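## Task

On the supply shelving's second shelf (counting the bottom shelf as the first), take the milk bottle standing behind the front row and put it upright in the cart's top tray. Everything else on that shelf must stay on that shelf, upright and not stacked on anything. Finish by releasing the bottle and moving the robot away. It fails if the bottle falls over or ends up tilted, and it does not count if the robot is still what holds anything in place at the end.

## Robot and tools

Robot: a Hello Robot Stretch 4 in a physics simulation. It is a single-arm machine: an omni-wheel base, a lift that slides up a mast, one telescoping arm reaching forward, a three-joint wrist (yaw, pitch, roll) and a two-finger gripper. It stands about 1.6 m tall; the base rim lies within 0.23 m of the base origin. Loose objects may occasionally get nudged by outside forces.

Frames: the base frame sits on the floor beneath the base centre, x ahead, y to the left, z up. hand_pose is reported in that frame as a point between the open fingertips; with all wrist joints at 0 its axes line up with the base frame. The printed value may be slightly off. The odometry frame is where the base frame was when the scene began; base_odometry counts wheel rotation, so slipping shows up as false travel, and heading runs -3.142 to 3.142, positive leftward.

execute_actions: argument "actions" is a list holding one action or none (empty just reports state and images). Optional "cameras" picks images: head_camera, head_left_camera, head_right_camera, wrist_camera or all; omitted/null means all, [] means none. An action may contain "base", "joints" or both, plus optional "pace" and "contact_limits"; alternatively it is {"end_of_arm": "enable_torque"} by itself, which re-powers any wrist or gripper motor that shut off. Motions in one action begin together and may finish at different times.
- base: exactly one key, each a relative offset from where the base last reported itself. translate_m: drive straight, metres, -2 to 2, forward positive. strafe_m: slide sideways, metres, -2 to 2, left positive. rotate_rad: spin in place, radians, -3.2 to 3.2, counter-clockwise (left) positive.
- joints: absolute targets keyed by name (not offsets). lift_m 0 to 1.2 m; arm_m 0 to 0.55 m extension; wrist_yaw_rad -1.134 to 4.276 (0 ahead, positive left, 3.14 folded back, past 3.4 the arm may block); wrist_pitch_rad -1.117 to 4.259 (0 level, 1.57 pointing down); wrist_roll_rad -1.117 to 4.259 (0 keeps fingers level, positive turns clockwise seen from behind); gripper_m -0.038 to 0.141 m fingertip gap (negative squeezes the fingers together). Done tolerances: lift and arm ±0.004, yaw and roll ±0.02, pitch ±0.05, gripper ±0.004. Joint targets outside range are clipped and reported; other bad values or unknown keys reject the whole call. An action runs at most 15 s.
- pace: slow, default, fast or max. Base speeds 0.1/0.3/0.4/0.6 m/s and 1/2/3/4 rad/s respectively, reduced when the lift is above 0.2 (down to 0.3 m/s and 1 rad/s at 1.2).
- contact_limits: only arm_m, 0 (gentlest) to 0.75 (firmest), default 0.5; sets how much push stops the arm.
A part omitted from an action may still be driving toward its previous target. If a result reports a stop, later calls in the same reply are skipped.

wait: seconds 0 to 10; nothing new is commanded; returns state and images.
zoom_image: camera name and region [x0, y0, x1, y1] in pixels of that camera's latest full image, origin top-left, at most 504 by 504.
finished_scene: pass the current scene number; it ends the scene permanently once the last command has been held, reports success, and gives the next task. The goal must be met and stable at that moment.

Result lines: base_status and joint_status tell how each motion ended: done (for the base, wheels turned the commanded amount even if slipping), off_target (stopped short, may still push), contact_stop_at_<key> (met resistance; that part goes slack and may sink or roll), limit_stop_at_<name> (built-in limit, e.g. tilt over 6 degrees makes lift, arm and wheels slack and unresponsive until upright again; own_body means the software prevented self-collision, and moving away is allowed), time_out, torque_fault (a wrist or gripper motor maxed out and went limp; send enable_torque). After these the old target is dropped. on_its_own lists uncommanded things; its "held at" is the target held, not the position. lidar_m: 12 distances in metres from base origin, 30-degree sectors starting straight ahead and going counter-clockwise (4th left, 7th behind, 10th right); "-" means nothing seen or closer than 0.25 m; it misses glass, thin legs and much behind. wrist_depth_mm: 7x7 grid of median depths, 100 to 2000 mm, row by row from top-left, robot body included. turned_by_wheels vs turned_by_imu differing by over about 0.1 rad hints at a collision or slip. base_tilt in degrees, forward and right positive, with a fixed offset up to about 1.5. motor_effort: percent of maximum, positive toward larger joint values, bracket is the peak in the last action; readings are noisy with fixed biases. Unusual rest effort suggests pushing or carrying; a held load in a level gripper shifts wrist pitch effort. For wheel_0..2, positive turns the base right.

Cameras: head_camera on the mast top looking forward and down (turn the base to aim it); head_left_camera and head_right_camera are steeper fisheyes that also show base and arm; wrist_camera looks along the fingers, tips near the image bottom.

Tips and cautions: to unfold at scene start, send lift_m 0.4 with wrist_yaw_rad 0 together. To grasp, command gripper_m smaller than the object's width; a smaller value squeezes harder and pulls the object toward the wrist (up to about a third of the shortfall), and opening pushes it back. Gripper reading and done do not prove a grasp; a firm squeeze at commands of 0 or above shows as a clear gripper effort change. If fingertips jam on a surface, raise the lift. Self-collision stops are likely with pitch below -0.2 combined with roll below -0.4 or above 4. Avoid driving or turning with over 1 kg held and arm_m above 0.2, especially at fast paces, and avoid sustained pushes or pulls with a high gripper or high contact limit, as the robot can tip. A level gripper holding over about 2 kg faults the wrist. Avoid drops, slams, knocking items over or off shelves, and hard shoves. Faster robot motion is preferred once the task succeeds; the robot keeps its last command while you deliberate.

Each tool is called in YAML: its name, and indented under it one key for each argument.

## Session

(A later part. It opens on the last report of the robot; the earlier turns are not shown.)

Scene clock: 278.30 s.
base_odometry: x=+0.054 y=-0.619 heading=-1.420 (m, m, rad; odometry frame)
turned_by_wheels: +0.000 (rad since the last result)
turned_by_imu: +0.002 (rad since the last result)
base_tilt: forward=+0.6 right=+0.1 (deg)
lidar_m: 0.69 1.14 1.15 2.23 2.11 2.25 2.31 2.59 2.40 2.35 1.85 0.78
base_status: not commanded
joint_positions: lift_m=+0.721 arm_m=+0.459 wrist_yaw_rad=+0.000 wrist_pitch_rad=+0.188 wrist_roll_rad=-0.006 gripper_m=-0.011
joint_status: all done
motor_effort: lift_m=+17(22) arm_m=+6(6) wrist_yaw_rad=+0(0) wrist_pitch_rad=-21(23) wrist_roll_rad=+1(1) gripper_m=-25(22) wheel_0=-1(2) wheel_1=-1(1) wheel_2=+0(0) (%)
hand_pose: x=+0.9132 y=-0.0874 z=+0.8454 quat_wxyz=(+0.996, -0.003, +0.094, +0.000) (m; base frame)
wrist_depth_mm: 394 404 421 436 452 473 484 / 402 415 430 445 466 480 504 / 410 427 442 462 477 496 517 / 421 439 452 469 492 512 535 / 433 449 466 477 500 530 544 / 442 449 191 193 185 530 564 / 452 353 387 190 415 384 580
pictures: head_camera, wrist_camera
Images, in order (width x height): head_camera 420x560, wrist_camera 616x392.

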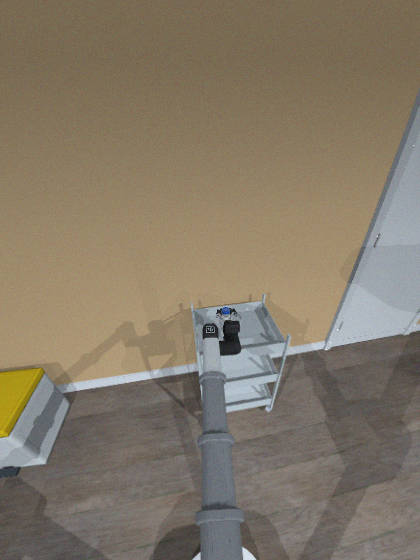

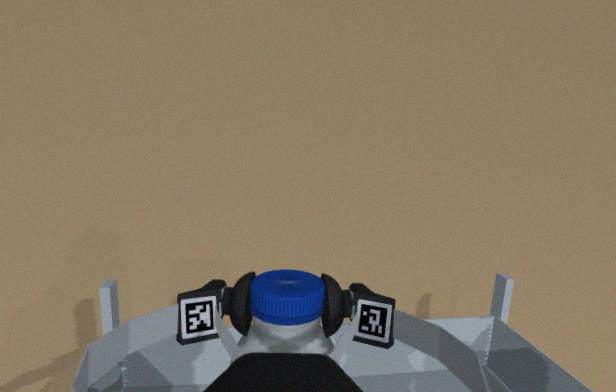

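execute_actions:
  actions:
    - {"joints": {"lift_m": 0.712}, "pace": "default"}
  cameras: ["wrist_camera"]

Scene clock: 292.90 s.
base_odometry: x=+0.054 y=-0.619 heading=-1.420 (m, m, rad; odometry frame)
turned_by_wheels: +0.000 (rad since the last result)
turned_by_imu: +0.001 (rad since the last result)
base_tilt: forward=+0.4 right=-0.1 (deg)
lidar_m: 0.70 1.13 1.15 2.24 2.12 2.23 2.29 2.61 2.41 2.36 1.83 0.77
base_status: not commanded
joint_positions: lift_m=+0.712 arm_m=+0.459 wrist_yaw_rad=+0.000 wrist_pitch_rad=+0.183 wrist_roll_rad=-0.006 gripper_m=-0.011
joint_status: all done
motor_effort: lift_m=+15(17) arm_m=+6(6) wrist_yaw_rad=+0(0) wrist_pitch_rad=-7(21) wrist_roll_rad=+1(1) gripper_m=-22(23) wheel_0=-2(1) wheel_1=-1(1) wheel_2=+0(0) (%)
hand_pose: x=+0.9135 y=-0.0874 z=+0.8381 quat_wxyz=(+0.996, -0.003, +0.091, +0.000) (m; base frame)
wrist_depth_mm: 394 407 421 436 452 473 488 / 402 418 430 445 469 488 500 / 413 430 442 462 477 500 512 / 424 439 452 473 484 512 530 / 433 449 466 480 504 530 544 / 445 452 190 192 185 525 564 / 449 370 384 190 415 384 569
pictures: wrist_camera
Images, in order (width x height): wrist_camera 616x392.

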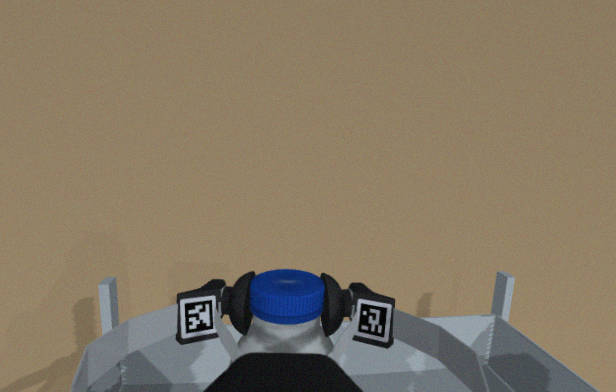

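execute_actions:
  actions:
    - {"joints": {"gripper_m": 0.06, "arm_m": 0.449}, "pace": "default"}
  cameras: ["wrist_camera"]

Scene clock: 301.20 s.
base_odometry: x=+0.054 y=-0.619 heading=-1.420 (m, m, rad; odometry frame)
turned_by_wheels: +0.000 (rad since the last result)
turned_by_imu: +0.002 (rad since the last result)
base_tilt: forward=+0.5 right=+0.0 (deg)
lidar_m: 0.69 1.14 1.15 2.23 2.09 2.26 2.31 2.61 2.42 2.36 1.83 0.77
base_status: not commanded
joint_positions: lift_m=+0.712 arm_m=+0.450 wrist_yaw_rad=+0.000 wrist_pitch_rad=+0.182 wrist_roll_rad=-0.006 gripper_m=+0.060
joint_status: all done
motor_effort: lift_m=+15(15) arm_m=-6(5) wrist_yaw_rad=+1(1) wrist_pitch_rad=-4(7) wrist_roll_rad=+1(0) gripper_m=-3(21) wheel_0=-1(1) wheel_1=-1(1) wheel_2=+0(0) (%)
hand_pose: x=+0.9048 y=-0.0874 z=+0.8384 quat_wxyz=(+0.996, -0.003, +0.091, +0.000) (m; base frame)
wrist_depth_mm: 402 415 427 442 459 480 500 / 410 424 442 455 477 488 512 / 418 436 452 469 488 508 525 / 430 442 462 480 500 521 539 / 439 452 469 488 512 535 559 / 449 459 193 203 217 539 574 / 462 338 389 200 415 424 580
pictures: wrist_camera
Images, in order (width x height): wrist_camera 616x392.

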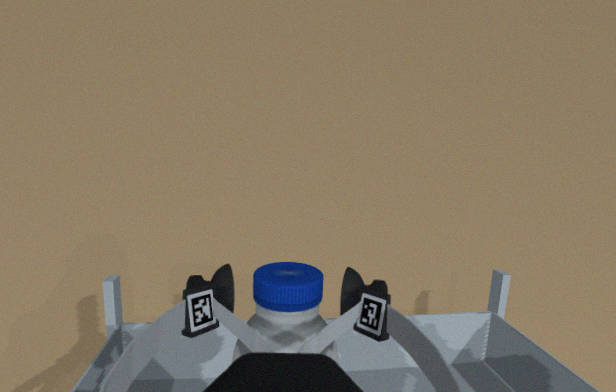

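execute_actions:
  actions:
    - {"base": {"translate_m": -0.35}, "joints": {"arm_m": 0.12, "lift_m": 0.75}, "pace": "max"}

Scene clock: 305.20 s.
base_odometry: x=+0.001 y=-0.273 heading=-1.419 (m, m, rad; odometry frame)
turned_by_wheels: +0.000 (rad since the last result)
turned_by_imu: +0.003 (rad since the last result)
base_tilt: forward=+0.5 right=+0.0 (deg)
lidar_m: 1.05 1.46 1.36 2.15 1.90 2.18 1.96 2.28 2.45 2.32 2.39 1.14
base_status: done
joint_positions: lift_m=+0.750 arm_m=+0.121 wrist_yaw_rad=+0.000 wrist_pitch_rad=+0.182 wrist_roll_rad=-0.006 gripper_m=+0.060
joint_status: all done
motor_effort: lift_m=+21(20) arm_m=-7(6) wrist_yaw_rad=+1(1) wrist_pitch_rad=-5(5) wrist_roll_rad=+1(1) gripper_m=-4(3) wheel_0=+2(4) wheel_1=+2(6) wheel_2=+1(9) (%)
hand_pose: x=+0.5757 y=-0.0875 z=+0.8757 quat_wxyz=(+0.996, -0.003, +0.091, +0.000) (m; base frame)
wrist_depth_mm: 976 991 1042 1060 1118 1138 1182 / 991 1025 1060 1098 1138 1205 1205 / 1008 1042 1098 1118 1160 1229 1229 / 1042 1078 1098 1160 1182 1255 1281 / 1078 1098 1060 878 991 1281 1281 / 1078 1118 193 1098 216 1308 1397 / 1118 1160 1182 960 820 1366 1430
pictures: head_camera, head_left_camera, head_right_camera, wrist_camera
Images, in order (width x height): head_camera 420x560, head_left_camera 420x672, head_right_camera 420x672, wrist_camera 616x392.

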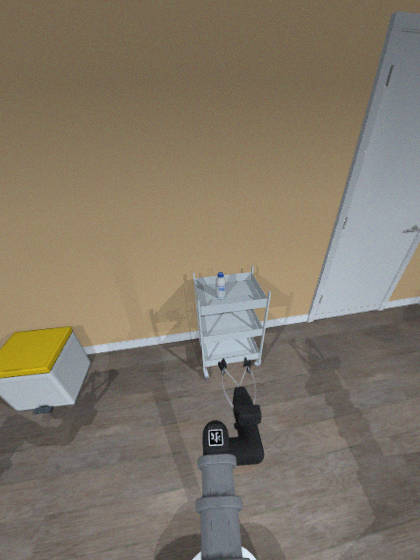

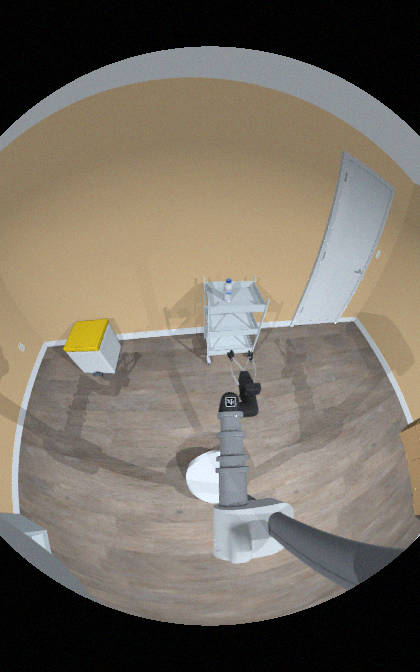

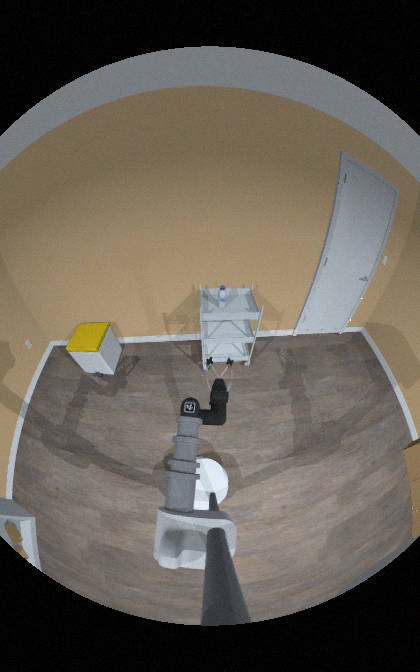

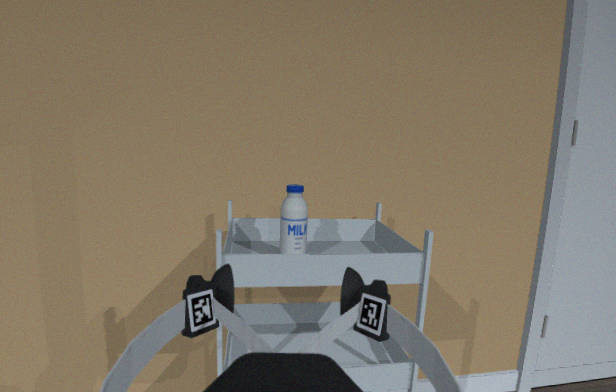

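zoom_image:
  camera: "head_right_camera"
  region: [0, 470, 110, 600]

Region (0, 470, 110, 600) of head_right_camera's 420x672 image, scaled by 3.877, with more detail than that image has; it fills the left 426 columns of this view, and the rest is white.

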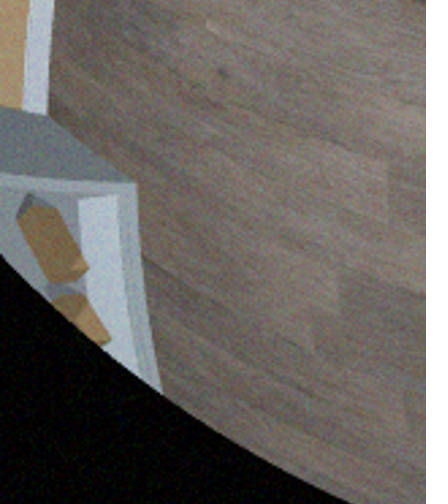

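execute_actions:
  actions:
    - {"base": {"rotate_rad": 1.15}, "pace": "max"}

Scene clock: 310.63 s.
base_odometry: x=+0.002 y=-0.273 heading=-0.269 (m, m, rad; odometry frame)
turned_by_wheels: +1.150 (rad since the last result)
turned_by_imu: +1.175 (rad since the last result)
base_tilt: forward=+0.4 right=+0.1 (deg)
lidar_m: 1.38 2.17 1.89 2.38 1.96 2.31 2.37 2.30 2.13 1.10 1.06 1.35
base_status: done
joint_positions: lift_m=+0.750 arm_m=+0.121 wrist_yaw_rad=+0.000 wrist_pitch_rad=+0.182 wrist_roll_rad=-0.006 gripper_m=+0.060
joint_status: not commanded
motor_effort: lift_m=+21(21) arm_m=-6(7) wrist_yaw_rad=-1(1) wrist_pitch_rad=-5(5) wrist_roll_rad=+2(1) gripper_m=-1(3) wheel_0=+0(8) wheel_1=+0(7) wheel_2=+1(9) (%)
hand_pose: x=+0.5758 y=-0.0873 z=+0.8757 quat_wxyz=(+0.996, -0.003, +0.091, +0.000) (m; base frame)
wrist_depth_mm: 1464 1618 1808 - 1576 1229 1042 / 1464 1618 1863 - 1576 1255 1042 / 1499 1708 1921 - 1576 1255 1042 / 1537 1756 - - 1618 1281 1078 / 1576 1808 - - 1576 1281 1078 / 1618 1756 193 1921 216 1205 1078 / 1499 1430 1499 1229 1060 1205 1078
pictures: head_camera, head_left_camera, head_right_camera, wrist_camera
Images, in order (width x height): head_camera 420x560, head_left_camera 420x672, head_right_camera 420x672, wrist_camera 616x392.

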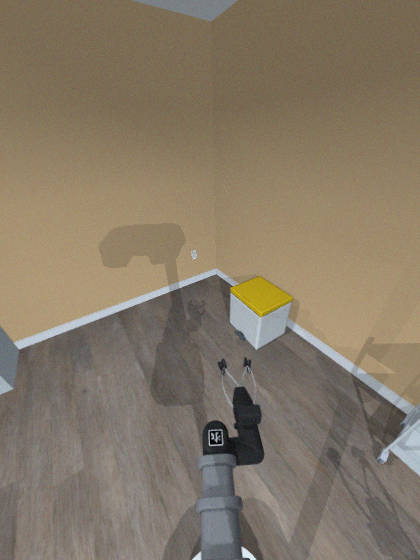

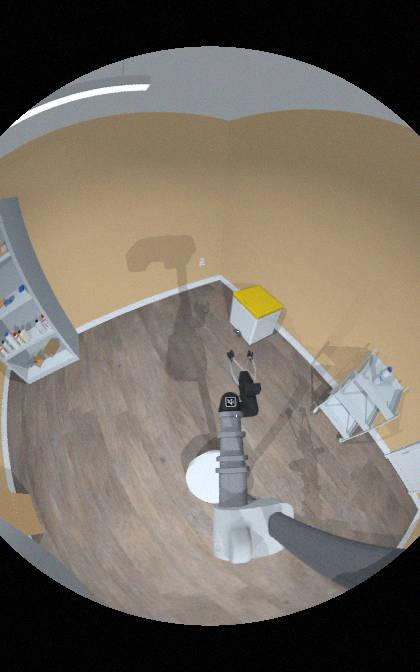

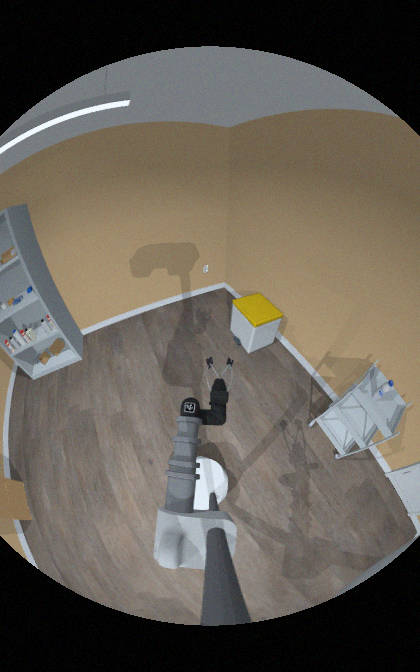

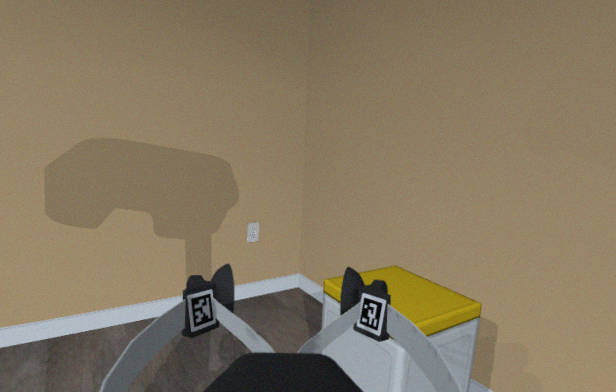

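zoom_image:
  camera: "head_right_camera"
  region: [0, 290, 90, 385]

zoom_image:
  camera: "head_left_camera"
  region: [320, 335, 420, 445]

Region (0, 290, 90, 385) of head_right_camera's 420x672 image, scaled by 5.305, with more detail than that image has; it fills the left 477 columns of this view, and the rest is white.

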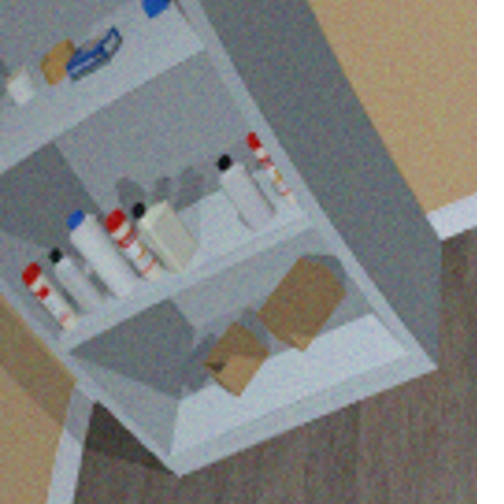

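Region (320, 335, 420, 445) of head_left_camera's 420x672 image, scaled by 4.582, with more detail than that image has; it fills the left 458 columns of this view, and the rest is white.

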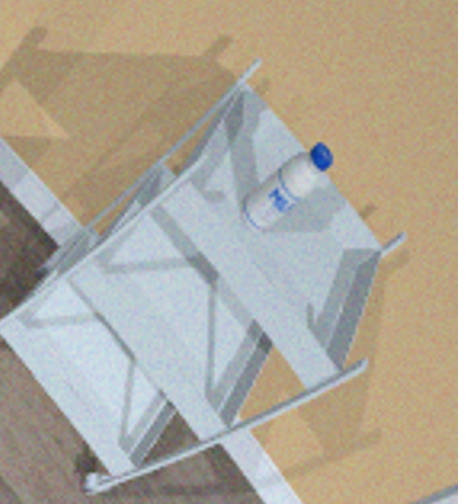

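All seven front-row items are still upright on the second shelf, and the milk bottle is standing in the cart's top tray.

finished_scene:
  scene: 2

The scene is finished: the task was done.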